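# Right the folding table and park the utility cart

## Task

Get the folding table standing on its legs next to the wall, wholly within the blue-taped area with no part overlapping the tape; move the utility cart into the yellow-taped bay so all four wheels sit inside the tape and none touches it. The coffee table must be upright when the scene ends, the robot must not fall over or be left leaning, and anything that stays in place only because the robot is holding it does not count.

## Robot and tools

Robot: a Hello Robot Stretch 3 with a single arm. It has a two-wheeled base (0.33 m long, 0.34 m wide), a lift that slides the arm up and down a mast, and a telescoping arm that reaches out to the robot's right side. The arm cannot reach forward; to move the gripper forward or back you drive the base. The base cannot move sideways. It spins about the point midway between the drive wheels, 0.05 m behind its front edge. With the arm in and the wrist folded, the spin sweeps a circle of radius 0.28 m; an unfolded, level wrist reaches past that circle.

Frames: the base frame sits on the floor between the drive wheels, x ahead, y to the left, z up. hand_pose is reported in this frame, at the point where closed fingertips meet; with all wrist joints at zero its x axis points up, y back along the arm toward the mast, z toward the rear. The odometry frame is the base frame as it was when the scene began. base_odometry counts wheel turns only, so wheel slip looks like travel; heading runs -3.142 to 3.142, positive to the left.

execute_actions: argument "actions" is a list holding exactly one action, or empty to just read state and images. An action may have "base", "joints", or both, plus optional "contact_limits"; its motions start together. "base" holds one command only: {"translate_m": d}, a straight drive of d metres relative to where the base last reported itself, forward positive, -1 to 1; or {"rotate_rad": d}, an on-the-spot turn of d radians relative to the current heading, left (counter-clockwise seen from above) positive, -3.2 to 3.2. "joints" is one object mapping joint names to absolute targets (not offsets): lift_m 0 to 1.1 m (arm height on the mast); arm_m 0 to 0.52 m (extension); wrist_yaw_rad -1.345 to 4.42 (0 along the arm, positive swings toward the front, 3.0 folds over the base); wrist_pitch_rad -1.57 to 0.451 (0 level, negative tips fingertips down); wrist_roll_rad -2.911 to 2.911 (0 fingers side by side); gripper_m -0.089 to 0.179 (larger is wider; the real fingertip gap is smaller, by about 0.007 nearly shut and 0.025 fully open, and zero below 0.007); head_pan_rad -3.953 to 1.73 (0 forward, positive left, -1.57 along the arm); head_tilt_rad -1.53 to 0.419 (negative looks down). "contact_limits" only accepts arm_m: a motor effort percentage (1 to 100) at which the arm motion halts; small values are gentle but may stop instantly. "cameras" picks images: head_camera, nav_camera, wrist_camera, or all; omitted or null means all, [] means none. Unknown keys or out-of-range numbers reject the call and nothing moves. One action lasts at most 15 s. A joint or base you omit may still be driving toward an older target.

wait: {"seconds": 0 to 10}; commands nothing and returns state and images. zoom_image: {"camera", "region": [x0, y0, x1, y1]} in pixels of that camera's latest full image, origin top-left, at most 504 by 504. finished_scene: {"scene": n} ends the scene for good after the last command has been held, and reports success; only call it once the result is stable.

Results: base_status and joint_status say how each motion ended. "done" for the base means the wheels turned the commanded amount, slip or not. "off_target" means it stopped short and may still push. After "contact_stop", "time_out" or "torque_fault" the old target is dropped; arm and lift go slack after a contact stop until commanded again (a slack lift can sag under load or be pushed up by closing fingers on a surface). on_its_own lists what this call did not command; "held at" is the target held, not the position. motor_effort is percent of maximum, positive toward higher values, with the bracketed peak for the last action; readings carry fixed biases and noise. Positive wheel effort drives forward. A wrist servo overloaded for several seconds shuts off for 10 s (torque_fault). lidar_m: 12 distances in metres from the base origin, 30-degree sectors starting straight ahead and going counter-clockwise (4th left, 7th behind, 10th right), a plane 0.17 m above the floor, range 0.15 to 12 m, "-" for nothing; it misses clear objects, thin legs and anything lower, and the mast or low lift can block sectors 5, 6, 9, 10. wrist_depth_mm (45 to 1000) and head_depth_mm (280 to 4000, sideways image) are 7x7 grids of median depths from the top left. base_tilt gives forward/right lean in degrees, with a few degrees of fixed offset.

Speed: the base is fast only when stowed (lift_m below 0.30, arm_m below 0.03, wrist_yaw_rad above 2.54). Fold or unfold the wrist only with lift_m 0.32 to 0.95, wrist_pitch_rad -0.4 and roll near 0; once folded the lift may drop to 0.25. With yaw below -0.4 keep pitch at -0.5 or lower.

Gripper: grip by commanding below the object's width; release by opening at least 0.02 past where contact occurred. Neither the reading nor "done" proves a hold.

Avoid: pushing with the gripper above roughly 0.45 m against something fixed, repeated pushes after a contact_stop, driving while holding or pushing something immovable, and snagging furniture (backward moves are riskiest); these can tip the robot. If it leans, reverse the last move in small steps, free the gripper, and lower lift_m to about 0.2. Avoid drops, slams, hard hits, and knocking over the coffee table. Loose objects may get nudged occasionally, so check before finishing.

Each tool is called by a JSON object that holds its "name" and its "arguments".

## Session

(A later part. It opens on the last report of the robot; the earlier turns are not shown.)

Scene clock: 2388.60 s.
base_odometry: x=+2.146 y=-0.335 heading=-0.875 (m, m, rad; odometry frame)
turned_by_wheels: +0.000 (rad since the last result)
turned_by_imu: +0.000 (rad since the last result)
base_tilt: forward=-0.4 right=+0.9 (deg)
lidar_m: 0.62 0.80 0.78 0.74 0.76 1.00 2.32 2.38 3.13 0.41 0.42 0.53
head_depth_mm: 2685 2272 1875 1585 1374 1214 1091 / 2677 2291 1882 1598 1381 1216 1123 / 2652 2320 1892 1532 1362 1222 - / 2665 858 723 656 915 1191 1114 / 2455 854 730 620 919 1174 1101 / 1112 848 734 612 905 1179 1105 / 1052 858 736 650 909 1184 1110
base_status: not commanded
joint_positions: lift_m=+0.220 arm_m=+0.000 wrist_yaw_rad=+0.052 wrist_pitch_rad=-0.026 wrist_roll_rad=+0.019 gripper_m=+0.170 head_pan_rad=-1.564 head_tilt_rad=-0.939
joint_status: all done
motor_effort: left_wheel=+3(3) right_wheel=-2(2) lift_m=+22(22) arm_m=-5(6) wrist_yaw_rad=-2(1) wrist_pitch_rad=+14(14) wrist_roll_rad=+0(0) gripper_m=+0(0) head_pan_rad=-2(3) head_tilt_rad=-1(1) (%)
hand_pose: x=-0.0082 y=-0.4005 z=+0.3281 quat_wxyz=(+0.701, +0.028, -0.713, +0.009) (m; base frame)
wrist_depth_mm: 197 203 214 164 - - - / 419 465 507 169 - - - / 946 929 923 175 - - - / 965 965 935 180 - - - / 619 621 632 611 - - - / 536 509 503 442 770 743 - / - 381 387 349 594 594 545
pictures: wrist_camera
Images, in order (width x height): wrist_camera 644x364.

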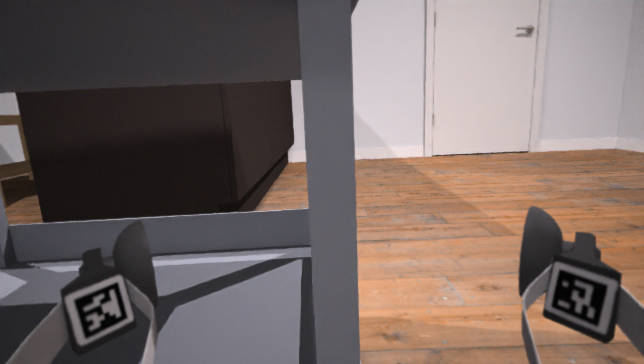

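{"name": "execute_actions", "arguments": {"actions": [{"joints":{"lift_m":0.34,"wrist_pitch_rad":-0.4}}], "cameras": ["wrist_camera"]}}

{"name": "execute_actions", "arguments": {"actions": [{"joints":{"gripper_m":0.02,"wrist_yaw_rad":3.0}}], "cameras": []}}

{"name": "execute_actions", "arguments": {"actions": [{"joints":{"lift_m":0.27}}], "cameras": ["head_camera","nav_camera"]}}

Scene clock: 2400.17 s.
base_odometry: x=+2.146 y=-0.335 heading=-0.875 (m, m, rad; odometry frame)
turned_by_wheels: +0.000 (rad since the last result)
turned_by_imu: +0.001 (rad since the last result)
base_tilt: forward=-0.4 right=+0.9 (deg)
lidar_m: 0.62 0.80 0.78 0.74 0.76 1.00 2.32 2.38 3.13 0.41 0.42 0.53
head_depth_mm: 2669 2283 1868 1579 1375 1216 1090 / 2663 2301 1874 1597 1379 1217 - / 2646 2315 1887 1537 1352 1216 - / 2671 859 724 658 914 1188 1109 / 2439 856 729 621 919 1172 1101 / 1113 849 734 612 905 1177 1106 / 1049 857 740 650 910 1180 1110
base_status: not commanded
joint_positions: lift_m=+0.340 arm_m=+0.000 wrist_yaw_rad=+0.052 wrist_pitch_rad=-0.413 wrist_roll_rad=+0.019 gripper_m=+0.170 head_pan_rad=-1.564 head_tilt_rad=-0.939
joint_status: all done
motor_effort: left_wheel=+3(2) right_wheel=-2(2) lift_m=+28(29) arm_m=-5(5) wrist_yaw_rad=-2(2) wrist_pitch_rad=+7(14) wrist_roll_rad=+0(0) gripper_m=+0(0) head_pan_rad=-3(3) head_tilt_rad=-1(1) (%)
hand_pose: x=-0.0099 y=-0.3700 z=+0.3535 quat_wxyz=(+0.689, +0.162, -0.694, -0.129) (m; base frame)
wrist_depth_mm: 144 145 854 156 - - - / 917 909 958 174 - - - / 967 658 664 191 - - - / 617 603 589 531 806 802 790 / 503 497 480 444 675 657 656 / 420 410 405 378 580 556 - / - 283 288 290 494 489 474
pictures: wrist_camera
Images, in order (width x height): wrist_camera 644x364.

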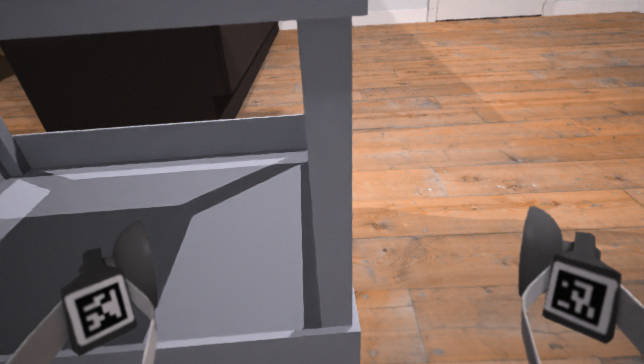

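Scene clock: 2402.63 s.
base_odometry: x=+2.146 y=-0.335 heading=-0.875 (m, m, rad; odometry frame)
turned_by_wheels: +0.000 (rad since the last result)
turned_by_imu: +0.000 (rad since the last result)
base_tilt: forward=-0.4 right=+1.0 (deg)
lidar_m: 0.62 0.80 0.78 0.74 0.76 1.01 2.32 2.37 3.12 0.41 0.42 0.53
head_depth_mm: 2659 2285 1870 1584 1374 1217 1087 / 2680 2299 1882 1590 1378 1220 - / 2663 2316 1894 1531 1361 1221 - / 2655 859 724 654 916 1188 1094 / 2464 856 730 620 918 1177 1101 / 1114 847 734 612 908 1181 1104 / 1052 856 738 649 910 1184 1112
base_status: not commanded
joint_positions: lift_m=+0.340 arm_m=+0.000 wrist_yaw_rad=+2.997 wrist_pitch_rad=-0.413 wrist_roll_rad=+0.019 gripper_m=+0.020 head_pan_rad=-1.564 head_tilt_rad=-0.939
joint_status: all done
motor_effort: left_wheel=+3(3) right_wheel=-2(2) lift_m=+28(28) arm_m=-4(5) wrist_yaw_rad=+2(3) wrist_pitch_rad=+7(7) wrist_roll_rad=+0(0) gripper_m=+0(96) head_pan_rad=-3(3) head_tilt_rad=-1(1) (%)
hand_pose: x=+0.0111 y=+0.0774 z=+0.3535 quat_wxyz=(+0.196, +0.707, +0.093, +0.673) (m; base frame)
wrist_depth_mm: 629 - 694 708 747 796 830 / 674 - 742 782 825 877 911 / 725 - 814 837 878 913 937 / 760 778 826 830 807 797 767 / 720 721 710 702 671 649 641 / 615 588 - 576 - 559 547 / 521 520 - 522 493 489 475
pictures: none
No camera images: the call's "cameras" was empty. Leave "cameras" out to get every camera's image.

Scene clock: 2404.10 s.
base_odometry: x=+2.146 y=-0.335 heading=-0.875 (m, m, rad; odometry frame)
turned_by_wheels: +0.000 (rad since the last result)
turned_by_imu: +0.000 (rad since the last result)
base_tilt: forward=-0.4 right=+0.9 (deg)
lidar_m: 0.62 0.80 0.78 0.74 0.76 1.00 2.32 2.38 3.12 0.41 0.42 0.53
head_depth_mm: 2663 2278 1870 1581 1373 1214 1089 / 2659 2295 1883 1594 1382 1219 1125 / 2664 2313 1885 1530 1361 1222 - / 2660 858 724 656 916 1190 1104 / 2463 855 731 619 920 1172 1104 / 1112 847 734 612 908 1179 1106 / 1054 858 739 650 909 1179 1113
base_status: not commanded
joint_positions: lift_m=+0.270 arm_m=+0.000 wrist_yaw_rad=+2.997 wrist_pitch_rad=-0.415 wrist_roll_rad=+0.019 gripper_m=+0.020 head_pan_rad=-1.564 head_tilt_rad=-0.939
joint_status: all done
motor_effort: left_wheel=+3(3) right_wheel=-2(2) lift_m=+21(26) arm_m=-5(5) wrist_yaw_rad=+1(2) wrist_pitch_rad=+8(8) wrist_roll_rad=+0(0) gripper_m=+0(0) head_pan_rad=-3(3) head_tilt_rad=-1(1) (%)
hand_pose: x=+0.0110 y=+0.0772 z=+0.2836 quat_wxyz=(+0.196, +0.707, +0.094, +0.673) (m; base frame)
wrist_depth_mm: 642 - 698 712 755 800 831 / 674 - 752 777 822 871 914 / 711 - 797 823 852 853 789 / 744 735 731 715 704 684 662 / 620 598 613 605 589 573 550 / 520 514 - - - 481 470 / 461 - - - 421 419 411
pictures: head_camera (sideways: a quarter turn clockwise sets it upright), nav_camera (sideways: a quarter turn counterclockwise sets it upright)
Images, in order (width x height): head_camera 896x504, nav_camera 672x504.

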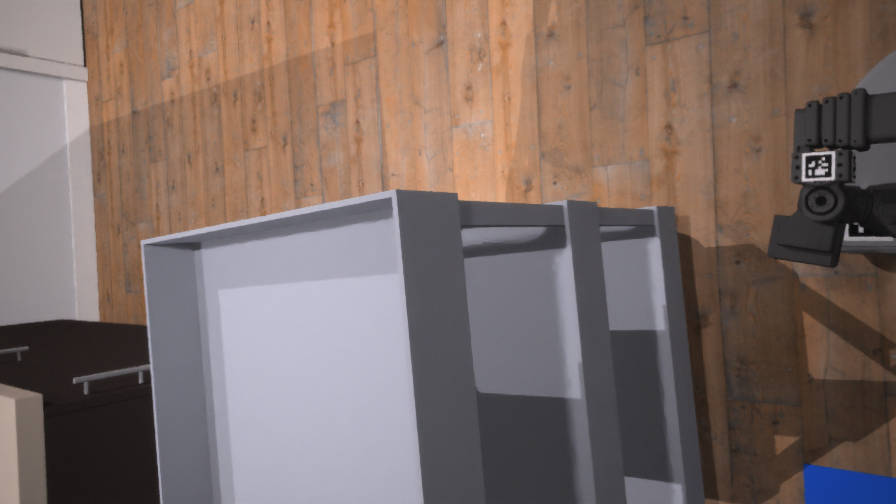

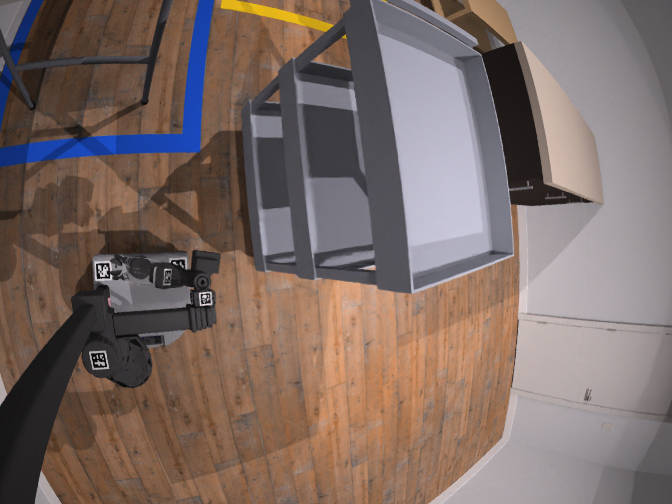

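{"name": "execute_actions", "arguments": {"actions": [{"base":{"translate_m":-0.25}}], "cameras": []}}

{"name": "execute_actions", "arguments": {"actions": [{"base":{"rotate_rad":1.23},"joints":{"head_pan_rad":0,"head_tilt_rad":-0.94}}], "cameras": []}}

{"name": "execute_actions", "arguments": {"actions": [{"base":{"translate_m":-0.59}}], "cameras": []}}

{"name": "execute_actions", "arguments": {"actions": [{"base":{"rotate_rad":-1.33},"joints":{"arm_m":0.028}}], "cameras": ["head_camera","nav_camera"]}}

Scene clock: 2448.93 s.
base_odometry: x=+1.985 y=-0.143 heading=-0.875 (m, m, rad; odometry frame)
turned_by_wheels: +0.000 (rad since the last result)
turned_by_imu: +0.001 (rad since the last result)
base_tilt: forward=-0.3 right=+0.9 (deg)
lidar_m: 0.87 1.00 0.77 0.73 0.75 0.99 2.07 2.12 2.80 2.27 0.47 0.57
head_depth_mm: 2686 2277 1868 1587 1374 1218 1089 / 2672 2297 1878 1591 1384 1220 1127 / 2663 2310 1902 1599 1384 1226 - / 2663 2327 1913 1602 1388 1224 1101 / 2687 2356 1916 1619 1372 1232 1103 / 2301 2207 1126 1029 916 1194 1109 / 1501 860 715 664 925 1182 1108
base_status: done
joint_positions: lift_m=+0.270 arm_m=+0.000 wrist_yaw_rad=+2.998 wrist_pitch_rad=-0.415 wrist_roll_rad=+0.019 gripper_m=+0.020 head_pan_rad=-1.564 head_tilt_rad=-0.939
joint_status: not commanded
motor_effort: left_wheel=+2(6) right_wheel=-1(5) lift_m=+21(21) arm_m=-5(5) wrist_yaw_rad=+1(2) wrist_pitch_rad=+8(8) wrist_roll_rad=+0(0) gripper_m=+0(0) head_pan_rad=-3(3) head_tilt_rad=-1(1) (%)
hand_pose: x=+0.0109 y=+0.0772 z=+0.2836 quat_wxyz=(+0.196, +0.707, +0.094, +0.673) (m; base frame)
wrist_depth_mm: 624 - 678 707 738 789 818 / 662 - 725 779 804 853 891 / 708 - 798 799 865 858 818 / 740 736 742 707 689 686 669 / 623 612 608 597 586 549 557 / 517 514 - - - 479 469 / 460 - - - 420 421 410
pictures: none
No camera images: the call's "cameras" was empty. Leave "cameras" out to get every camera's image.

Scene clock: 2451.03 s.
base_odometry: x=+1.985 y=-0.143 heading=+0.355 (m, m, rad; odometry frame)
turned_by_wheels: +1.230 (rad since the last result)
turned_by_imu: +1.209 (rad since the last result)
base_tilt: forward=-0.4 right=+0.9 (deg)
lidar_m: 0.74 0.73 0.79 1.20 2.07 2.24 3.03 0.53 0.47 0.67 0.87 0.93
head_depth_mm: 781 933 1158 1482 1377 1213 1092 / 746 882 1083 1398 1383 1219 1094 / 712 836 1014 1285 1388 1227 1094 / 681 793 951 1188 1372 1226 1097 / 653 757 902 1107 1344 1230 1102 / 628 721 851 1036 1309 1238 1107 / 605 693 808 972 1219 1239 1109
base_status: done
joint_positions: lift_m=+0.270 arm_m=+0.000 wrist_yaw_rad=+2.998 wrist_pitch_rad=-0.415 wrist_roll_rad=+0.019 gripper_m=+0.020 head_pan_rad=-0.007 head_tilt_rad=-0.939
joint_status: all done
motor_effort: left_wheel=-1(6) right_wheel=+2(6) lift_m=+21(21) arm_m=-5(5) wrist_yaw_rad=+1(1) wrist_pitch_rad=+8(8) wrist_roll_rad=+0(0) gripper_m=+0(0) head_pan_rad=+2(33) head_tilt_rad=-1(1) (%)
hand_pose: x=+0.0109 y=+0.0772 z=+0.2836 quat_wxyz=(+0.196, +0.707, +0.094, +0.673) (m; base frame)
wrist_depth_mm: - - - - 934 729 595 / - - - - - 763 624 / - - 944 903 877 786 642 / 776 734 735 713 696 680 627 / 621 607 612 602 586 563 548 / 525 508 - - - 482 465 / 465 - - - 420 417 408
pictures: none
No camera images: the call's "cameras" was empty. Leave "cameras" out to get every camera's image.

Scene clock: 2454.63 s.
base_odometry: x=+1.432 y=-0.348 heading=+0.355 (m, m, rad; odometry frame)
turned_by_wheels: +0.000 (rad since the last result)
turned_by_imu: +0.001 (rad since the last result)
base_tilt: forward=-0.3 right=+0.9 (deg)
lidar_m: 1.28 1.27 1.38 1.86 1.85 2.00 2.47 1.86 0.97 0.44 0.43 1.21
head_depth_mm: 1396 1663 1857 1588 1376 1215 1086 / 1330 1572 1802 1591 1381 1217 1095 / 1266 1489 1756 1598 1387 1222 1095 / 1217 1418 1688 1611 1390 1228 1098 / 1168 1348 1595 1619 1392 1233 1100 / 1121 1288 1511 1627 1402 1231 1106 / 1079 1232 1439 1597 1411 1240 1108
base_status: done
joint_positions: lift_m=+0.270 arm_m=+0.000 wrist_yaw_rad=+2.998 wrist_pitch_rad=-0.415 wrist_roll_rad=+0.019 gripper_m=+0.020 head_pan_rad=-0.007 head_tilt_rad=-0.939
joint_status: not commanded
motor_effort: left_wheel=-1(8) right_wheel=+2(4) lift_m=+21(22) arm_m=-5(5) wrist_yaw_rad=+1(1) wrist_pitch_rad=+8(8) wrist_roll_rad=+0(0) gripper_m=+0(0) head_pan_rad=+2(3) head_tilt_rad=-1(1) (%)
hand_pose: x=+0.0109 y=+0.0772 z=+0.2836 quat_wxyz=(+0.196, +0.707, +0.094, +0.673) (m; base frame)
wrist_depth_mm: - - - - - - - / - - - - - - - / - - 938 909 880 858 833 / 777 738 726 723 696 678 676 / 616 607 614 599 591 561 546 / 517 510 - - - 482 474 / 462 - - - 419 417 408
pictures: none
No camera images: the call's "cameras" was empty. Leave "cameras" out to get every camera's image.

Scene clock: 2456.73 s.
base_odometry: x=+1.432 y=-0.348 heading=-0.975 (m, m, rad; odometry frame)
turned_by_wheels: -1.330 (rad since the last result)
turned_by_imu: -1.307 (rad since the last result)
base_tilt: forward=-0.4 right=+0.9 (deg)
lidar_m: 0.43 0.43 1.39 1.27 1.28 1.60 1.84 1.86 2.30 2.46 1.18 0.48
head_depth_mm: 2661 1360 695 817 1346 1216 1089 / 2612 847 716 963 1083 1217 1088 / 1005 883 722 949 935 1195 1093 / 989 886 727 633 932 1185 1100 / 2432 895 730 625 916 1192 1105 / 2416 901 734 615 1375 1235 1108 / 2482 2265 1893 1625 1407 1239 1109
base_status: done
joint_positions: lift_m=+0.270 arm_m=+0.028 wrist_yaw_rad=+2.998 wrist_pitch_rad=-0.415 wrist_roll_rad=+0.019 gripper_m=+0.020 head_pan_rad=-0.007 head_tilt_rad=-0.939
joint_status: all done
motor_effort: left_wheel=+3(8) right_wheel=-2(5) lift_m=+21(22) arm_m=+5(6) wrist_yaw_rad=+1(1) wrist_pitch_rad=+8(8) wrist_roll_rad=+0(0) gripper_m=+0(1) head_pan_rad=+2(3) head_tilt_rad=-1(0) (%)
hand_pose: x=+0.0109 y=+0.0499 z=+0.2836 quat_wxyz=(+0.196, +0.707, +0.094, +0.673) (m; base frame)
wrist_depth_mm: - - - - - - - / - - - - - - - / - - 931 901 869 864 847 / 783 753 728 712 686 677 666 / 622 606 589 610 584 556 551 / 526 533 - - - 478 471 / 461 - - - 422 419 413
pictures: head_camera (sideways: a quarter turn clockwise sets it upright), nav_camera (sideways: a quarter turn counterclockwise sets it upright)
Images, in order (width x height): head_camera 896x504, nav_camera 672x504.

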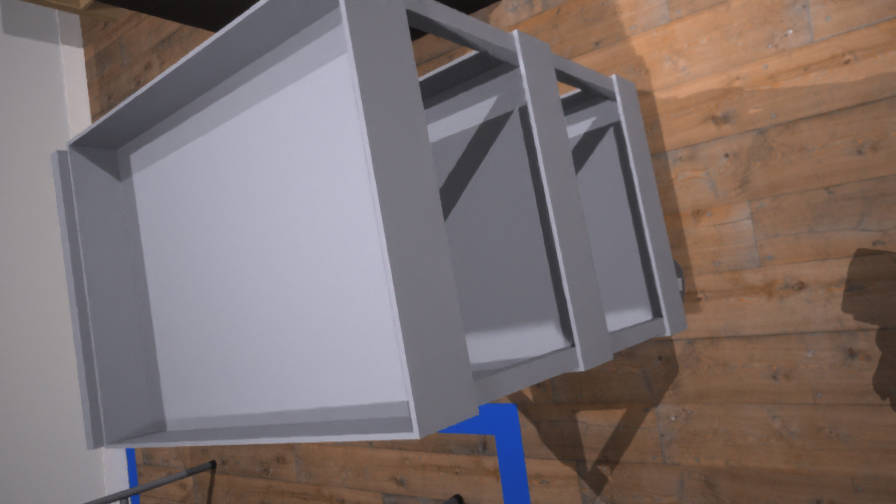

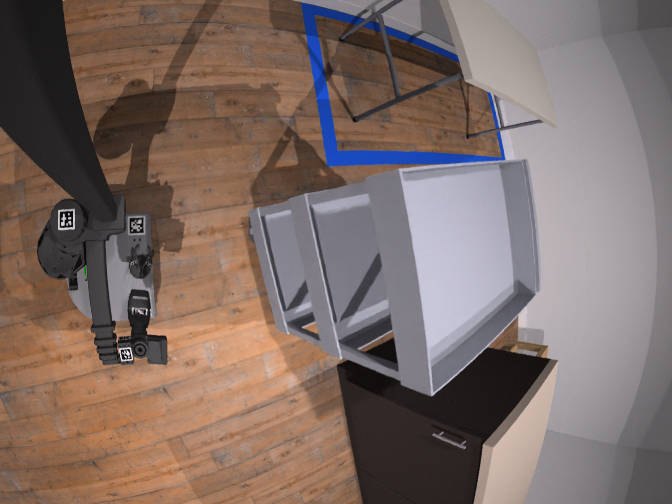

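{"name": "execute_actions", "arguments": {"actions": [{"base":{"rotate_rad":-0.03}}], "cameras": []}}

{"name": "execute_actions", "arguments": {"actions": [{"base":{"translate_m":0.29}}], "cameras": []}}

{"name": "execute_actions", "arguments": {"actions": [{"joints":{"arm_m":0.035}}], "cameras": []}}

{"name": "execute_actions", "arguments": {"actions": [{"base":{"translate_m":0.15}}], "cameras": ["head_camera","nav_camera"]}}

Scene clock: 2484.63 s.
base_odometry: x=+1.432 y=-0.348 heading=-1.005 (m, m, rad; odometry frame)
turned_by_wheels: -0.030 (rad since the last result)
turned_by_imu: -0.029 (rad since the last result)
base_tilt: forward=-0.4 right=+0.9 (deg)
lidar_m: 0.43 0.43 1.40 1.27 1.28 1.55 1.85 1.85 2.26 2.47 1.23 0.49
head_depth_mm: 2604 1326 679 1405 1348 1220 1091 / 2670 838 715 945 1121 1218 1092 / 2518 882 720 948 1084 1208 1095 / 992 888 723 638 934 1186 1097 / 2423 893 729 623 918 1190 1105 / 2411 903 735 613 1355 1233 1107 / 2447 2164 1842 1596 1408 1244 1111
base_status: done
joint_positions: lift_m=+0.270 arm_m=+0.028 wrist_yaw_rad=+2.998 wrist_pitch_rad=-0.415 wrist_roll_rad=+0.019 gripper_m=+0.020 head_pan_rad=-0.007 head_tilt_rad=-0.939
joint_status: not commanded
motor_effort: left_wheel=+2(7) right_wheel=-2(4) lift_m=+21(21) arm_m=+6(5) wrist_yaw_rad=+1(1) wrist_pitch_rad=+8(8) wrist_roll_rad=+0(0) gripper_m=+0(0) head_pan_rad=+3(3) head_tilt_rad=-1(1) (%)
hand_pose: x=+0.0109 y=+0.0499 z=+0.2836 quat_wxyz=(+0.196, +0.707, +0.094, +0.673) (m; base frame)
wrist_depth_mm: - - - - - - - / - - - - - - - / - - 929 915 872 843 835 / 756 747 727 698 694 676 658 / 611 601 603 607 586 561 546 / 523 528 - - - 480 473 / 461 - - - 418 421 413
pictures: none
No camera images: the call's "cameras" was empty. Leave "cameras" out to get every camera's image.

Scene clock: 2487.33 s.
base_odometry: x=+1.588 y=-0.593 heading=-1.005 (m, m, rad; odometry frame)
turned_by_wheels: +0.000 (rad since the last result)
turned_by_imu: +0.000 (rad since the last result)
base_tilt: forward=-0.4 right=+1.0 (deg)
lidar_m: 0.15 0.15 0.17 1.32 1.33 1.61 2.13 2.13 2.61 2.43 0.28 0.17
head_depth_mm: 2464 2263 1236 588 523 486 1072 / 2488 2283 699 605 525 480 1045 / 2426 808 720 610 527 473 971 / 2390 809 725 612 529 467 896 / 2332 796 728 615 531 468 717 / 2300 786 733 618 534 471 627 / 2248 781 737 622 537 473 1063
base_status: done
joint_positions: lift_m=+0.270 arm_m=+0.028 wrist_yaw_rad=+2.998 wrist_pitch_rad=-0.415 wrist_roll_rad=+0.019 gripper_m=+0.020 head_pan_rad=-0.007 head_tilt_rad=-0.939
joint_status: not commanded
motor_effort: left_wheel=+2(9) right_wheel=-1(4) lift_m=+21(21) arm_m=+6(6) wrist_yaw_rad=+1(1) wrist_pitch_rad=+8(8) wrist_roll_rad=+0(0) gripper_m=-1(0) head_pan_rad=+2(2) head_tilt_rad=-1(0) (%)
hand_pose: x=+0.0109 y=+0.0499 z=+0.2836 quat_wxyz=(+0.196, +0.707, +0.094, +0.673) (m; base frame)
wrist_depth_mm: - - - - - - - / - - - - - - - / - - 933 905 815 861 435 / 784 754 725 707 323 371 410 / 619 605 598 605 318 354 351 / 514 529 - - - 252 295 / 465 - - - 419 240 248
pictures: none
No camera images: the call's "cameras" was empty. Leave "cameras" out to get every camera's image.

Scene clock: 2488.07 s.
base_odometry: x=+1.588 y=-0.593 heading=-1.005 (m, m, rad; odometry frame)
turned_by_wheels: +0.000 (rad since the last result)
turned_by_imu: +0.000 (rad since the last result)
base_tilt: forward=-0.2 right=+1.0 (deg)
lidar_m: 0.15 0.15 0.17 1.32 1.33 1.62 2.13 2.14 2.60 2.43 0.28 0.17
head_depth_mm: 2469 2268 1235 589 523 486 1073 / 2494 2284 697 606 525 480 1046 / 2419 808 721 609 527 473 969 / 2366 810 725 611 529 466 898 / 2330 797 729 616 532 469 718 / 2289 787 735 619 534 470 629 / 2254 782 737 622 537 472 1066
base_status: not commanded
joint_positions: lift_m=+0.270 arm_m=+0.035 wrist_yaw_rad=+2.998 wrist_pitch_rad=-0.415 wrist_roll_rad=+0.019 gripper_m=+0.020 head_pan_rad=-0.007 head_tilt_rad=-0.939
joint_status: all done
motor_effort: left_wheel=+3(2) right_wheel=-2(1) lift_m=+21(21) arm_m=+5(7) wrist_yaw_rad=+1(1) wrist_pitch_rad=+8(8) wrist_roll_rad=+0(0) gripper_m=+0(1) head_pan_rad=+2(3) head_tilt_rad=+0(1) (%)
hand_pose: x=+0.0109 y=+0.0429 z=+0.2836 quat_wxyz=(+0.196, +0.707, +0.094, +0.673) (m; base frame)
wrist_depth_mm: - - - - - - - / - - - - - - - / - - 934 899 804 839 433 / 771 743 720 693 363 384 417 / 615 599 614 602 321 353 350 / 519 528 - - - 255 297 / - - - - 415 244 210
pictures: none
No camera images: the call's "cameras" was empty. Leave "cameras" out to get every camera's image.

Scene clock: 2490.67 s.
base_odometry: x=+1.668 y=-0.720 heading=-1.004 (m, m, rad; odometry frame)
turned_by_wheels: +0.001 (rad since the last result)
turned_by_imu: +0.002 (rad since the last result)
base_tilt: forward=-0.4 right=+0.9 (deg)
lidar_m: - - 0.15 0.18 1.36 1.65 2.27 2.28 2.64 2.40 0.15 -
head_depth_mm: 2369 2277 1876 582 507 462 420 / 2327 2295 682 606 526 464 415 / 2285 2310 722 611 527 465 417 / 2241 2332 729 613 529 466 418 / 2201 2350 729 615 532 469 419 / 2168 2342 720 618 534 471 421 / 2123 2316 721 621 536 473 422
base_status: translate_m off_target (by the wheels' count: +0.1499 of +0.1500)
joint_positions: lift_m=+0.270 arm_m=+0.035 wrist_yaw_rad=+2.999 wrist_pitch_rad=-0.415 wrist_roll_rad=+0.019 gripper_m=+0.020 head_pan_rad=-0.006 head_tilt_rad=-0.937
joint_status: not commanded
on_its_own: left_wheel is at rest, and its effort (+26) is outside its rest range (-18 to +18)
motor_effort: left_wheel=+26(33) right_wheel=-1(7) lift_m=+22(22) arm_m=+5(6) wrist_yaw_rad=+1(1) wrist_pitch_rad=+8(9) wrist_roll_rad=+0(0) gripper_m=+0(0) head_pan_rad=+2(2) head_tilt_rad=-1(1) (%)
hand_pose: x=+0.0108 y=+0.0428 z=+0.2834 quat_wxyz=(+0.196, +0.707, +0.094, +0.673) (m; base frame)
wrist_depth_mm: - - - - - - - / - - - - - - - / - - 939 858 883 436 466 / 759 737 723 653 422 431 423 / 626 607 606 560 373 356 350 / 518 525 - - - 304 299 / - - - - 243 265 261
pictures: head_camera (sideways: a quarter turn clockwise sets it upright), nav_camera (sideways: a quarter turn counterclockwise sets it upright)
Images, in order (width x height): head_camera 896x504, nav_camera 672x504.

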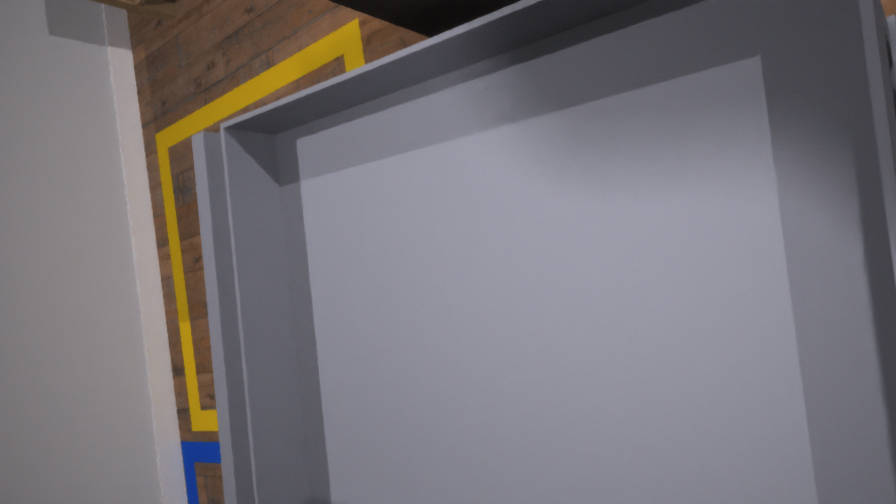

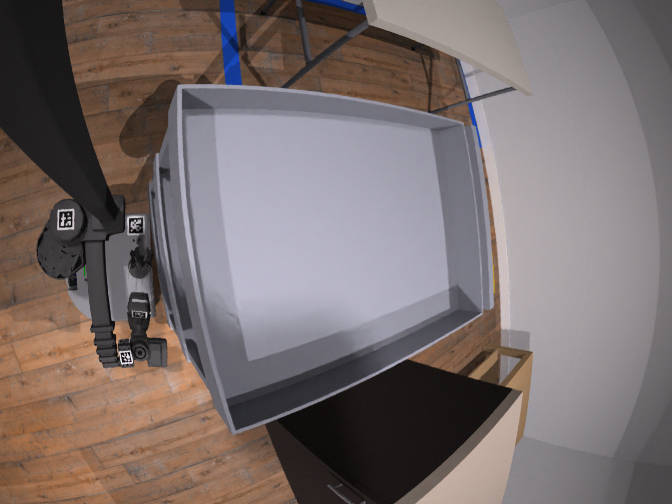

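{"name": "execute_actions", "arguments": {"actions": [{"base":{"translate_m":-0.12},"joints":{"arm_m":0.0}}], "cameras": []}}

{"name": "execute_actions", "arguments": {"actions": [{"base":{"rotate_rad":-0.275}}], "cameras": []}}

{"name": "execute_actions", "arguments": {"actions": [{"base":{"translate_m":-0.36}}], "cameras": []}}

{"name": "execute_actions", "arguments": {"actions": [{"base":{"rotate_rad":0.405},"joints":{"lift_m":0.35}}], "cameras": ["head_camera","nav_camera"]}}

Scene clock: 2612.63 s.
base_odometry: x=+1.604 y=-0.618 heading=-1.004 (m, m, rad; odometry frame)
turned_by_wheels: +0.000 (rad since the last result)
turned_by_imu: +0.001 (rad since the last result)
base_tilt: forward=-0.3 right=+1.0 (deg)
lidar_m: 0.18 0.19 0.24 1.32 1.33 1.62 2.16 2.17 2.64 2.43 0.73 0.20
head_depth_mm: 2444 2291 1778 575 513 581 1087 / 2435 2294 684 606 525 671 1046 / 2388 810 724 610 528 490 1047 / 2344 816 724 613 530 492 988 / 2318 817 731 616 532 486 986 / 2277 815 735 620 535 488 941 / 2223 805 739 623 537 481 1077
base_status: done
joint_positions: lift_m=+0.270 arm_m=+0.000 wrist_yaw_rad=+2.999 wrist_pitch_rad=-0.415 wrist_roll_rad=+0.019 gripper_m=+0.020 head_pan_rad=-0.006 head_tilt_rad=-0.937
joint_status: all done
motor_effort: left_wheel=+1(19) right_wheel=+0(5) lift_m=+22(22) arm_m=-6(6) wrist_yaw_rad=+1(1) wrist_pitch_rad=+8(8) wrist_roll_rad=+0(0) gripper_m=+0(1) head_pan_rad=+3(2) head_tilt_rad=-1(1) (%)
hand_pose: x=+0.0108 y=+0.0771 z=+0.2834 quat_wxyz=(+0.196, +0.707, +0.094, +0.673) (m; base frame)
wrist_depth_mm: - - - - - - - / - - - - - - - / - - 930 910 873 388 423 / 765 733 718 701 663 396 417 / 615 604 605 594 551 299 346 / 519 507 - - - 293 280 / 456 - - - 424 361 220
pictures: none
No camera images: the call's "cameras" was empty. Leave "cameras" out to get every camera's image.

Scene clock: 2614.00 s.
base_odometry: x=+1.604 y=-0.618 heading=-1.279 (m, m, rad; odometry frame)
turned_by_wheels: -0.275 (rad since the last result)
turned_by_imu: -0.270 (rad since the last result)
base_tilt: forward=-0.3 right=+0.9 (deg)
lidar_m: 0.18 0.18 0.20 1.34 1.34 1.41 2.05 2.15 2.29 2.46 1.18 0.23
head_depth_mm: 851 855 950 1074 1298 1215 1092 / 929 1002 1139 1234 507 1162 1092 / 2355 2178 1386 591 527 749 1063 / 2551 2336 701 613 530 493 1001 / 2450 824 730 617 532 485 900 / 2344 814 737 620 535 471 721 / 2232 799 741 623 538 473 693
base_status: done
joint_positions: lift_m=+0.270 arm_m=+0.000 wrist_yaw_rad=+2.999 wrist_pitch_rad=-0.415 wrist_roll_rad=+0.019 gripper_m=+0.020 head_pan_rad=-0.006 head_tilt_rad=-0.937
joint_status: not commanded
motor_effort: left_wheel=+3(7) right_wheel=-2(4) lift_m=+22(22) arm_m=-4(5) wrist_yaw_rad=+2(0) wrist_pitch_rad=+8(8) wrist_roll_rad=+0(0) gripper_m=+0(0) head_pan_rad=+3(2) head_tilt_rad=-1(1) (%)
hand_pose: x=+0.0108 y=+0.0771 z=+0.2834 quat_wxyz=(+0.196, +0.707, +0.094, +0.673) (m; base frame)
wrist_depth_mm: 956 - - - 846 - - / - - - - 942 - 610 / - - 934 904 418 494 531 / 772 735 729 694 381 428 421 / 625 613 615 602 329 341 349 / 516 514 - - - 263 297 / 459 - - - 418 276 216
pictures: none
No camera images: the call's "cameras" was empty. Leave "cameras" out to get every camera's image.

Scene clock: 2616.87 s.
base_odometry: x=+1.500 y=-0.274 heading=-1.278 (m, m, rad; odometry frame)
turned_by_wheels: +0.000 (rad since the last result)
turned_by_imu: +0.001 (rad since the last result)
base_tilt: forward=-0.4 right=+0.9 (deg)
lidar_m: 0.52 0.51 1.18 1.19 1.18 1.24 1.81 1.83 1.95 2.61 2.17 1.05
head_depth_mm: 976 1075 1244 1513 1367 1212 1087 / 1125 1263 1351 1556 1384 1218 1090 / 2473 835 730 975 1311 1221 1094 / 2772 863 699 1017 1247 1230 1100 / 1037 896 730 1020 1184 1228 1104 / 1034 904 735 986 943 1219 1108 / 2374 913 738 700 1358 1243 1106
base_status: done
joint_positions: lift_m=+0.270 arm_m=+0.000 wrist_yaw_rad=+2.999 wrist_pitch_rad=-0.415 wrist_roll_rad=+0.019 gripper_m=+0.020 head_pan_rad=-0.006 head_tilt_rad=-0.937
joint_status: not commanded
motor_effort: left_wheel=+2(6) right_wheel=-1(6) lift_m=+21(21) arm_m=-5(5) wrist_yaw_rad=+1(1) wrist_pitch_rad=+8(8) wrist_roll_rad=+0(0) gripper_m=+0(0) head_pan_rad=+2(2) head_tilt_rad=-1(1) (%)
hand_pose: x=+0.0108 y=+0.0771 z=+0.2834 quat_wxyz=(+0.196, +0.707, +0.094, +0.673) (m; base frame)
wrist_depth_mm: 880 - - - - - - / 937 - - - - - - / 928 - 949 895 871 860 837 / 753 744 723 712 712 679 633 / 618 611 602 591 586 555 542 / 517 512 - - - 474 470 / 460 - - - 421 414 410
pictures: none
No camera images: the call's "cameras" was empty. Leave "cameras" out to get every camera's image.

Scene clock: 2618.43 s.
base_odometry: x=+1.500 y=-0.274 heading=-0.874 (m, m, rad; odometry frame)
turned_by_wheels: +0.405 (rad since the last result)
turned_by_imu: +0.399 (rad since the last result)
base_tilt: forward=-0.4 right=+0.9 (deg)
lidar_m: 0.51 1.18 1.23 1.17 1.20 1.59 1.84 1.88 2.50 2.57 1.06 0.53
head_depth_mm: 998 871 714 1002 1121 1216 1088 / 1006 877 717 1011 1201 1222 1093 / 1020 884 723 1016 1201 1219 1097 / 1026 893 726 1018 1145 1232 1098 / 2564 2221 761 1559 1394 1237 1103 / 2593 2373 1924 1624 1406 1238 1110 / 1379 2246 1894 1633 1406 1248 1111
base_status: done
joint_positions: lift_m=+0.350 arm_m=+0.000 wrist_yaw_rad=+2.999 wrist_pitch_rad=-0.416 wrist_roll_rad=+0.019 gripper_m=+0.020 head_pan_rad=-0.006 head_tilt_rad=-0.937
joint_status: all done
motor_effort: left_wheel=-1(6) right_wheel=+2(5) lift_m=+28(29) arm_m=-5(5) wrist_yaw_rad=+0(1) wrist_pitch_rad=+8(8) wrist_roll_rad=+0(0) gripper_m=+0(0) head_pan_rad=+2(3) head_tilt_rad=-1(1) (%)
hand_pose: x=+0.0108 y=+0.0771 z=+0.3630 quat_wxyz=(+0.196, +0.706, +0.095, +0.673) (m; base frame)
wrist_depth_mm: 972 - - - - - - / - - - - - - - / - - - - - - - / 891 870 856 834 834 802 792 / 739 730 731 715 696 659 654 / 621 600 - 590 - 570 554 / 541 530 - 525 501 503 490
pictures: head_camera (sideways: a quarter turn clockwise sets it upright), nav_camera (sideways: a quarter turn counterclockwise sets it upright)
Images, in order (width x height): head_camera 896x504, nav_camera 672x504.

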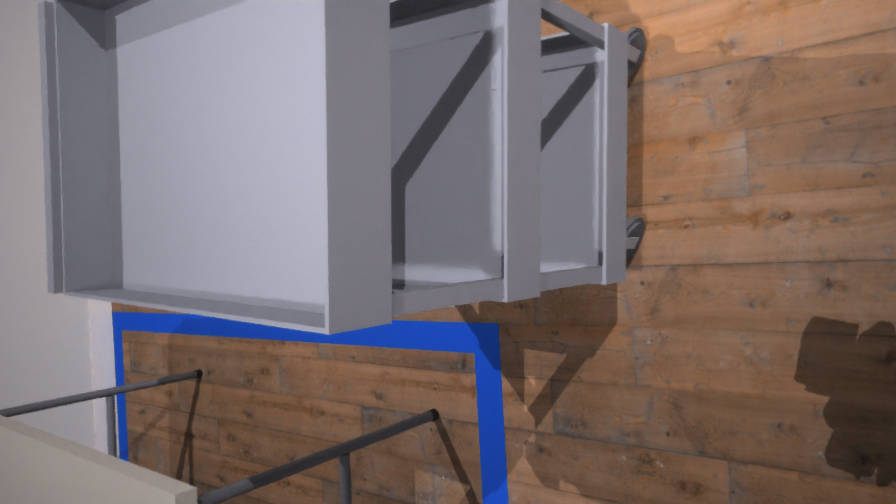

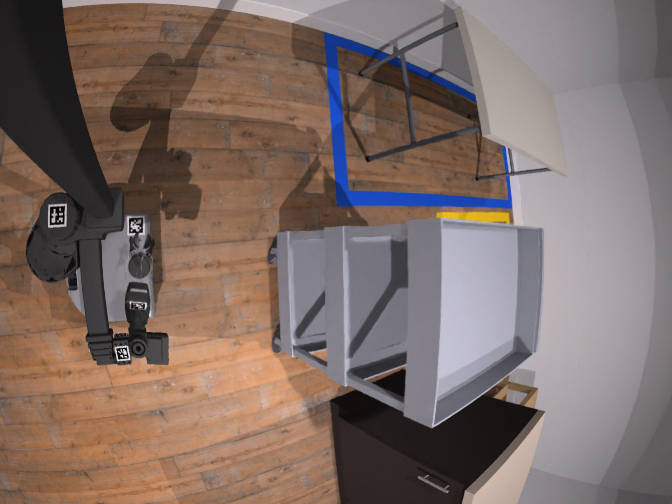

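{"name": "execute_actions", "arguments": {"actions": [{"joints":{"wrist_yaw_rad":1.57}}], "cameras": []}}

{"name": "execute_actions", "arguments": {"actions": [{"joints":{"wrist_pitch_rad":0.0,"gripper_m":0.175}}]}}

Scene clock: 2662.07 s.
base_odometry: x=+1.500 y=-0.274 heading=-0.874 (m, m, rad; odometry frame)
turned_by_wheels: +0.000 (rad since the last result)
turned_by_imu: +0.001 (rad since the last result)
base_tilt: forward=-0.4 right=+1.0 (deg)
lidar_m: 0.51 1.18 1.23 1.17 1.20 1.59 1.83 1.88 2.49 2.57 1.06 0.53
head_depth_mm: 995 870 713 1002 1118 1214 1088 / 1010 876 717 1005 1192 1220 1093 / 1015 885 723 1015 1203 1222 1095 / 1026 893 726 1019 1145 1231 1098 / 2539 2210 761 1540 1400 1233 1103 / 2581 2379 1926 1613 1403 1240 1103 / 1378 2224 1889 1633 1412 1245 1110
base_status: not commanded
joint_positions: lift_m=+0.350 arm_m=+0.000 wrist_yaw_rad=+1.573 wrist_pitch_rad=-0.416 wrist_roll_rad=+0.019 gripper_m=+0.020 head_pan_rad=-0.006 head_tilt_rad=-0.937
joint_status: all done
motor_effort: left_wheel=-1(0) right_wheel=+2(2) lift_m=+28(28) arm_m=-5(5) wrist_yaw_rad=-3(2) wrist_pitch_rad=+9(8) wrist_roll_rad=+0(0) gripper_m=+0(0) head_pan_rad=+2(2) head_tilt_rad=-1(1) (%)
hand_pose: x=+0.2033 y=-0.1450 z=+0.3630 quat_wxyz=(+0.589, +0.596, -0.391, +0.381) (m; base frame)
wrist_depth_mm: - - - - - 900 705 / - - - - - 889 706 / - - 730 752 708 936 796 / 896 892 522 516 514 801 790 / 742 727 616 663 598 660 649 / 603 613 619 589 - 568 567 / 534 525 514 508 499 498 494
pictures: none
No camera images: the call's "cameras" was empty. Leave "cameras" out to get every camera's image.

Scene clock: 2664.10 s.
base_odometry: x=+1.500 y=-0.274 heading=-0.874 (m, m, rad; odometry frame)
turned_by_wheels: +0.000 (rad since the last result)
turned_by_imu: +0.000 (rad since the last result)
base_tilt: forward=-0.4 right=+1.0 (deg)
lidar_m: 0.51 1.18 1.23 1.17 1.20 1.60 1.84 1.89 2.49 2.57 1.05 0.53
head_depth_mm: 999 870 713 1005 1119 1216 1088 / 1007 880 719 1007 1199 1218 1108 / 1018 885 723 1018 1203 1222 1095 / 1028 892 727 1019 1146 1226 1103 / 2556 2217 761 1550 1394 1236 1105 / 2597 2368 1935 1619 1407 1237 1110 / 1376 2243 1891 1635 1403 1244 1110
base_status: not commanded
joint_positions: lift_m=+0.350 arm_m=+0.000 wrist_yaw_rad=+1.573 wrist_pitch_rad=-0.027 wrist_roll_rad=+0.019 gripper_m=+0.175 head_pan_rad=-0.006 head_tilt_rad=-0.937
joint_status: all done
motor_effort: left_wheel=-1(1) right_wheel=+2(2) lift_m=+28(28) arm_m=-4(4) wrist_yaw_rad=-3(3) wrist_pitch_rad=+14(14) wrist_roll_rad=+0(0) gripper_m=+0(96) head_pan_rad=+2(2) head_tilt_rad=-1(1) (%)
hand_pose: x=+0.2341 y=-0.1448 z=+0.4576 quat_wxyz=(+0.502, +0.512, -0.497, +0.489) (m; base frame)
wrist_depth_mm: - - - - - 885 710 / - - - - - 909 706 / - 433 428 429 420 876 724 / - - - - - 917 713 / - - - - - - 698 / - 951 740 734 688 901 - / - 799 496 490 480 724 722
pictures: head_camera (sideways: a quarter turn clockwise sets it upright), nav_camera (sideways: a quarter turn counterclockwise sets it upright), wrist_camera
Images, in order (width x height): head_camera 896x504, nav_camera 672x504, wrist_camera 644x364.

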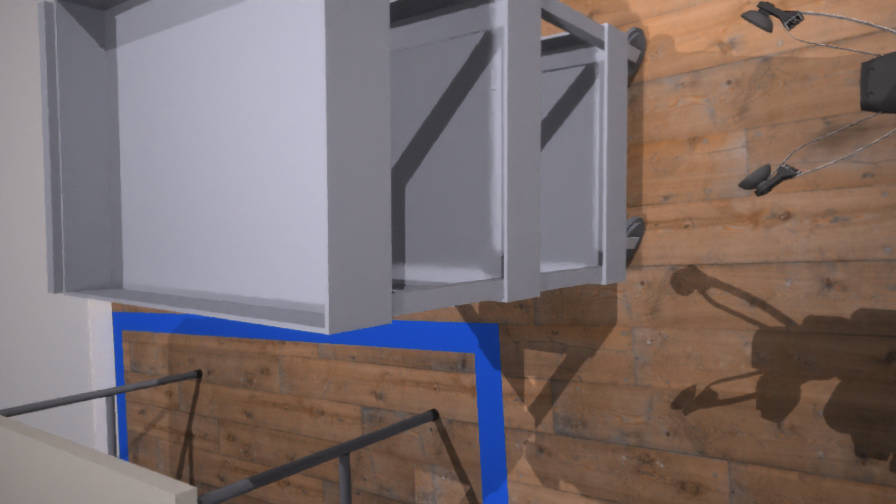

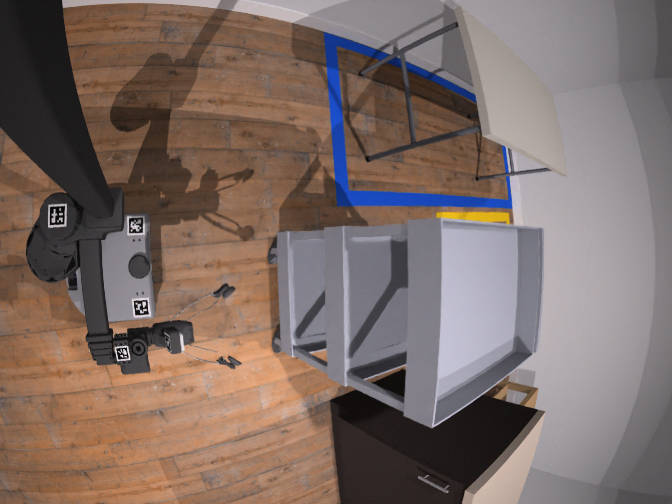

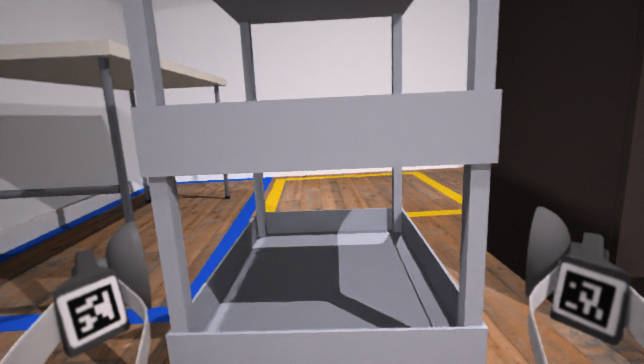

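{"name": "execute_actions", "arguments": {"actions": []}}

Scene clock: 2686.77 s.
base_odometry: x=+1.500 y=-0.274 heading=-0.874 (m, m, rad; odometry frame)
turned_by_wheels: +0.000 (rad since the last result)
turned_by_imu: +0.001 (rad since the last result)
base_tilt: forward=-0.3 right=+0.9 (deg)
lidar_m: 0.51 1.18 1.23 1.17 1.20 1.60 1.84 1.88 2.48 2.57 1.06 0.53
head_depth_mm: 999 871 713 1004 1118 1214 1090 / 1005 876 717 1012 1194 1220 1108 / 1018 885 723 1011 1200 1222 1096 / 1024 892 726 1017 1146 1227 1099 / 2558 2223 759 1551 1397 1229 1101 / 2599 2338 1930 1626 1407 1229 1107 / 1377 2245 1899 1632 1408 1243 1112
base_status: not commanded
joint_positions: lift_m=+0.350 arm_m=+0.000 wrist_yaw_rad=+1.573 wrist_pitch_rad=-0.027 wrist_roll_rad=+0.019 gripper_m=+0.175 head_pan_rad=-0.006 head_tilt_rad=-0.937
joint_status: all done
motor_effort: left_wheel=-1(1) right_wheel=+2(2) lift_m=+28(28) arm_m=-5(4) wrist_yaw_rad=-3(3) wrist_pitch_rad=+14(14) wrist_roll_rad=+0(0) gripper_m=+0(96) head_pan_rad=+2(2) head_tilt_rad=-1(1) (%)
hand_pose: x=+0.2341 y=-0.1448 z=+0.4576 quat_wxyz=(+0.502, +0.512, -0.497, +0.489) (m; base frame)
wrist_depth_mm: - - - - - 906 722 / - - - - - 923 719 / - 436 426 422 421 871 728 / - - - - - 953 731 / - - - - - - 703 / - 948 749 738 695 896 - / - 789 489 489 484 737 714
pictures: head_camera (sideways: a quarter turn clockwise sets it upright), nav_camera (sideways: a quarter turn counterclockwise sets it upright), wrist_camera
Images, in order (width x height): head_camera 896x504, nav_camera 672x504, wrist_camera 644x364.

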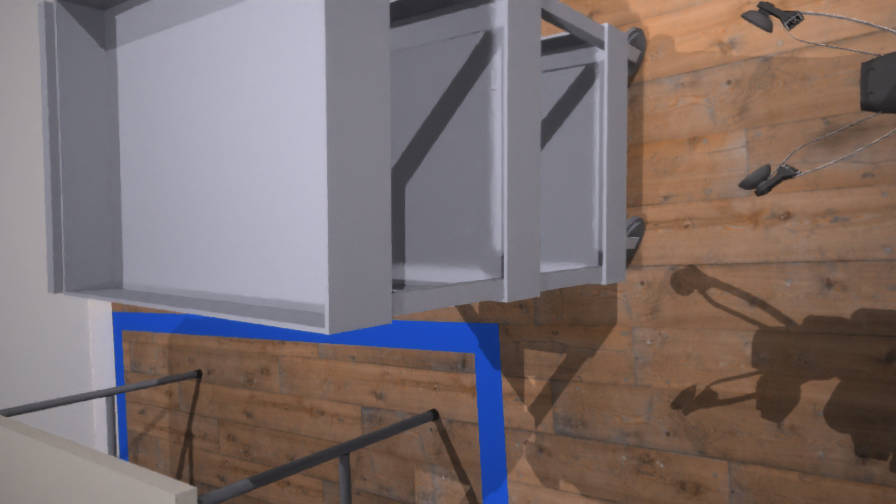

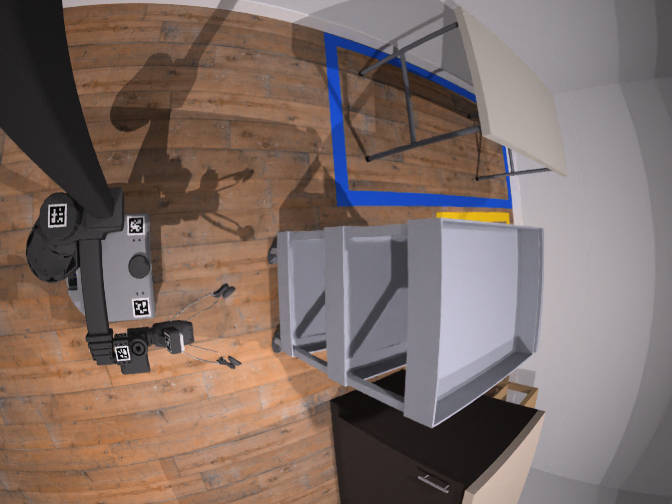

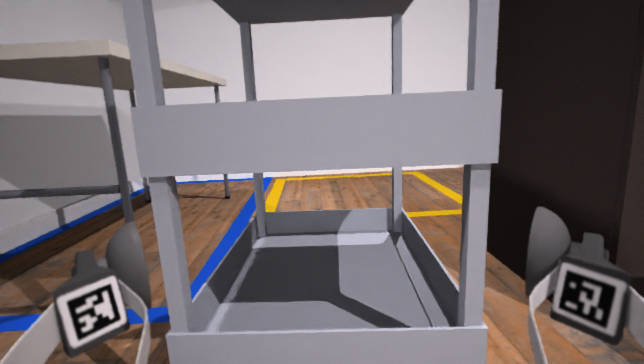

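{"name": "execute_actions", "arguments": {"actions": [{"base":{"translate_m":0.2},"joints":{"lift_m":0.395}}]}}

Scene clock: 2706.50 s.
base_odometry: x=+1.628 y=-0.427 heading=-0.874 (m, m, rad; odometry frame)
turned_by_wheels: +0.000 (rad since the last result)
turned_by_imu: +0.001 (rad since the last result)
base_tilt: forward=-0.4 right=+1.0 (deg)
lidar_m: 0.32 0.33 1.24 1.18 1.21 1.60 2.03 2.09 2.69 2.41 0.44 0.33
head_depth_mm: 2389 870 715 604 838 1035 1092 / 2374 868 719 607 841 1059 1091 / 2393 871 723 611 845 1061 1096 / 2377 874 726 613 849 1062 1100 / 2419 2284 771 602 717 1214 1104 / 2405 2304 1937 1629 1402 1231 1107 / 1382 2230 1937 1600 1414 1242 1110
base_status: done
joint_positions: lift_m=+0.395 arm_m=+0.000 wrist_yaw_rad=+1.573 wrist_pitch_rad=-0.025 wrist_roll_rad=+0.019 gripper_m=+0.175 head_pan_rad=-0.006 head_tilt_rad=-0.937
joint_status: all done
motor_effort: left_wheel=-1(3) right_wheel=+1(5) lift_m=+28(30) arm_m=-5(5) wrist_yaw_rad=-2(2) wrist_pitch_rad=+13(14) wrist_roll_rad=+0(0) gripper_m=+0(0) head_pan_rad=+2(3) head_tilt_rad=-1(2) (%)
hand_pose: x=+0.2342 y=-0.1449 z=+0.5031 quat_wxyz=(+0.501, +0.511, -0.498, +0.490) (m; base frame)
wrist_depth_mm: - - - - - - 226 / 771 - - - - - 228 / 782 - 813 822 794 517 232 / 245 243 241 236 235 234 233 / 252 250 247 245 243 242 238 / 269 - 743 739 735 - - / 902 881 633 641 625 828 278
pictures: head_camera (sideways: a quarter turn clockwise sets it upright), nav_camera (sideways: a quarter turn counterclockwise sets it upright), wrist_camera
Images, in order (width x height): head_camera 896x504, nav_camera 672x504, wrist_camera 644x364.

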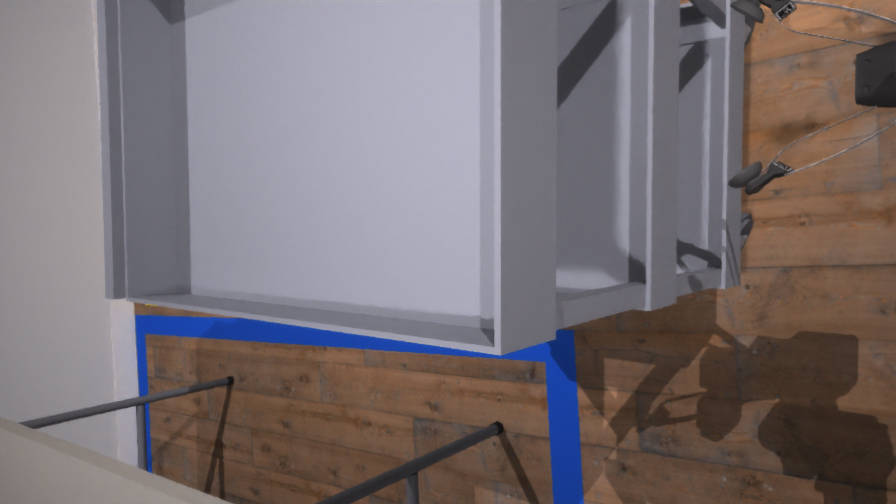

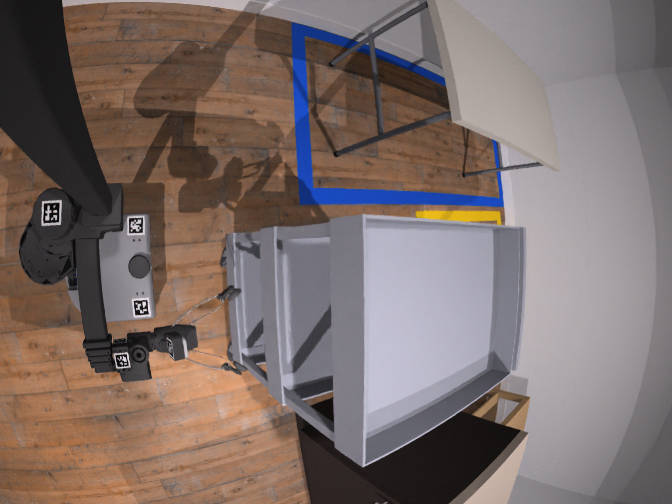

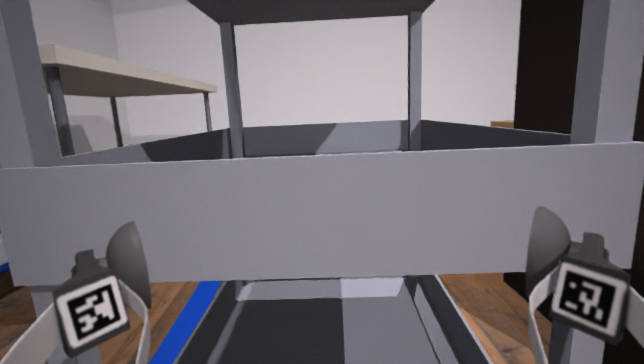

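{"name": "execute_actions", "arguments": {"actions": [{"base":{"translate_m":0.25}}]}}

Scene clock: 2714.87 s.
base_odometry: x=+1.789 y=-0.619 heading=-0.874 (m, m, rad; odometry frame)
turned_by_wheels: +0.000 (rad since the last result)
turned_by_imu: -0.005 (rad since the last result)
base_tilt: forward=-0.4 right=+0.9 (deg)
lidar_m: 0.24 0.24 1.15 1.19 1.22 1.62 2.28 2.34 2.68 1.28 0.34 0.25
head_depth_mm: 2256 833 714 604 523 780 1074 / 2228 831 718 605 525 785 1092 / 2202 832 722 609 529 787 1080 / 2211 840 727 612 530 790 1069 / 2201 851 711 602 531 806 1103 / 2199 2370 1929 1629 1361 1243 1106 / 1437 2303 1950 1641 1387 1243 1111
base_status: done
joint_positions: lift_m=+0.395 arm_m=+0.000 wrist_yaw_rad=+1.587 wrist_pitch_rad=-0.026 wrist_roll_rad=+0.019 gripper_m=+0.175 head_pan_rad=-0.006 head_tilt_rad=-0.937
joint_status: not commanded
on_its_own: wrist_yaw_rad is at rest, and its effort (-13) is outside its rest range (-12 to +12)
motor_effort: left_wheel=+1(10) right_wheel=+1(20) lift_m=+28(28) arm_m=-2(4) wrist_yaw_rad=-13(15) wrist_pitch_rad=+14(15) wrist_roll_rad=+0(0) gripper_m=-2(2) head_pan_rad=+3(2) head_tilt_rad=-1(1) (%)
hand_pose: x=+0.2341 y=-0.1412 z=+0.5029 quat_wxyz=(+0.498, +0.515, -0.494, +0.493) (m; base frame)
wrist_depth_mm: - - - - - - 711 / - - - - - - 697 / - - 749 756 740 488 637 / 298 169 164 163 162 162 161 / 168 168 168 167 167 166 165 / - 173 173 173 173 172 - / - 180 179 178 178 178 722
pictures: head_camera (sideways: a quarter turn clockwise sets it upright), nav_camera (sideways: a quarter turn counterclockwise sets it upright), wrist_camera
Images, in order (width x height): head_camera 896x504, nav_camera 672x504, wrist_camera 644x364.

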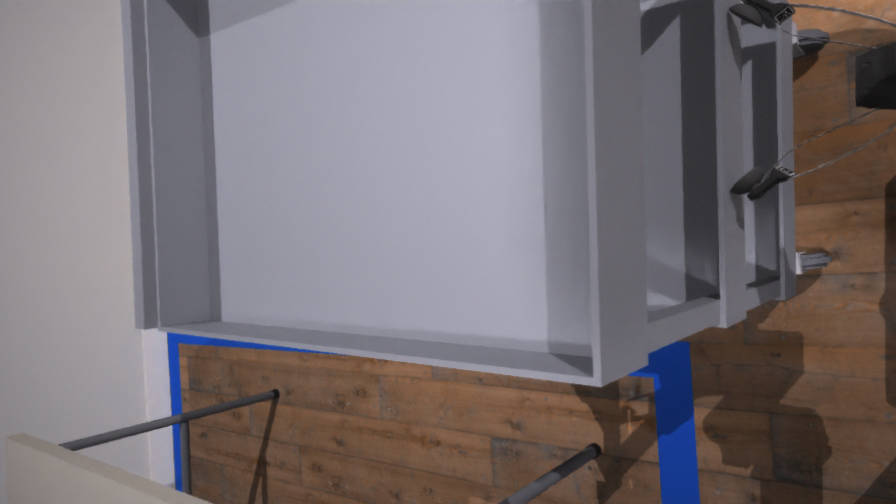

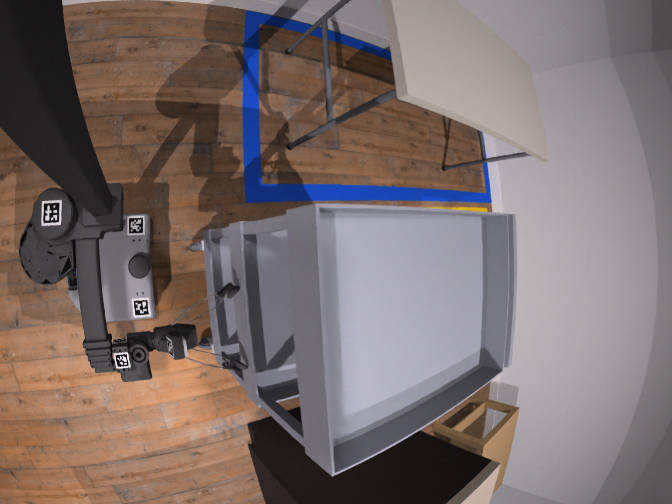

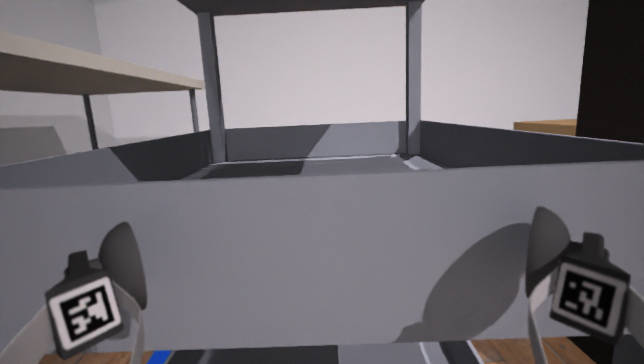

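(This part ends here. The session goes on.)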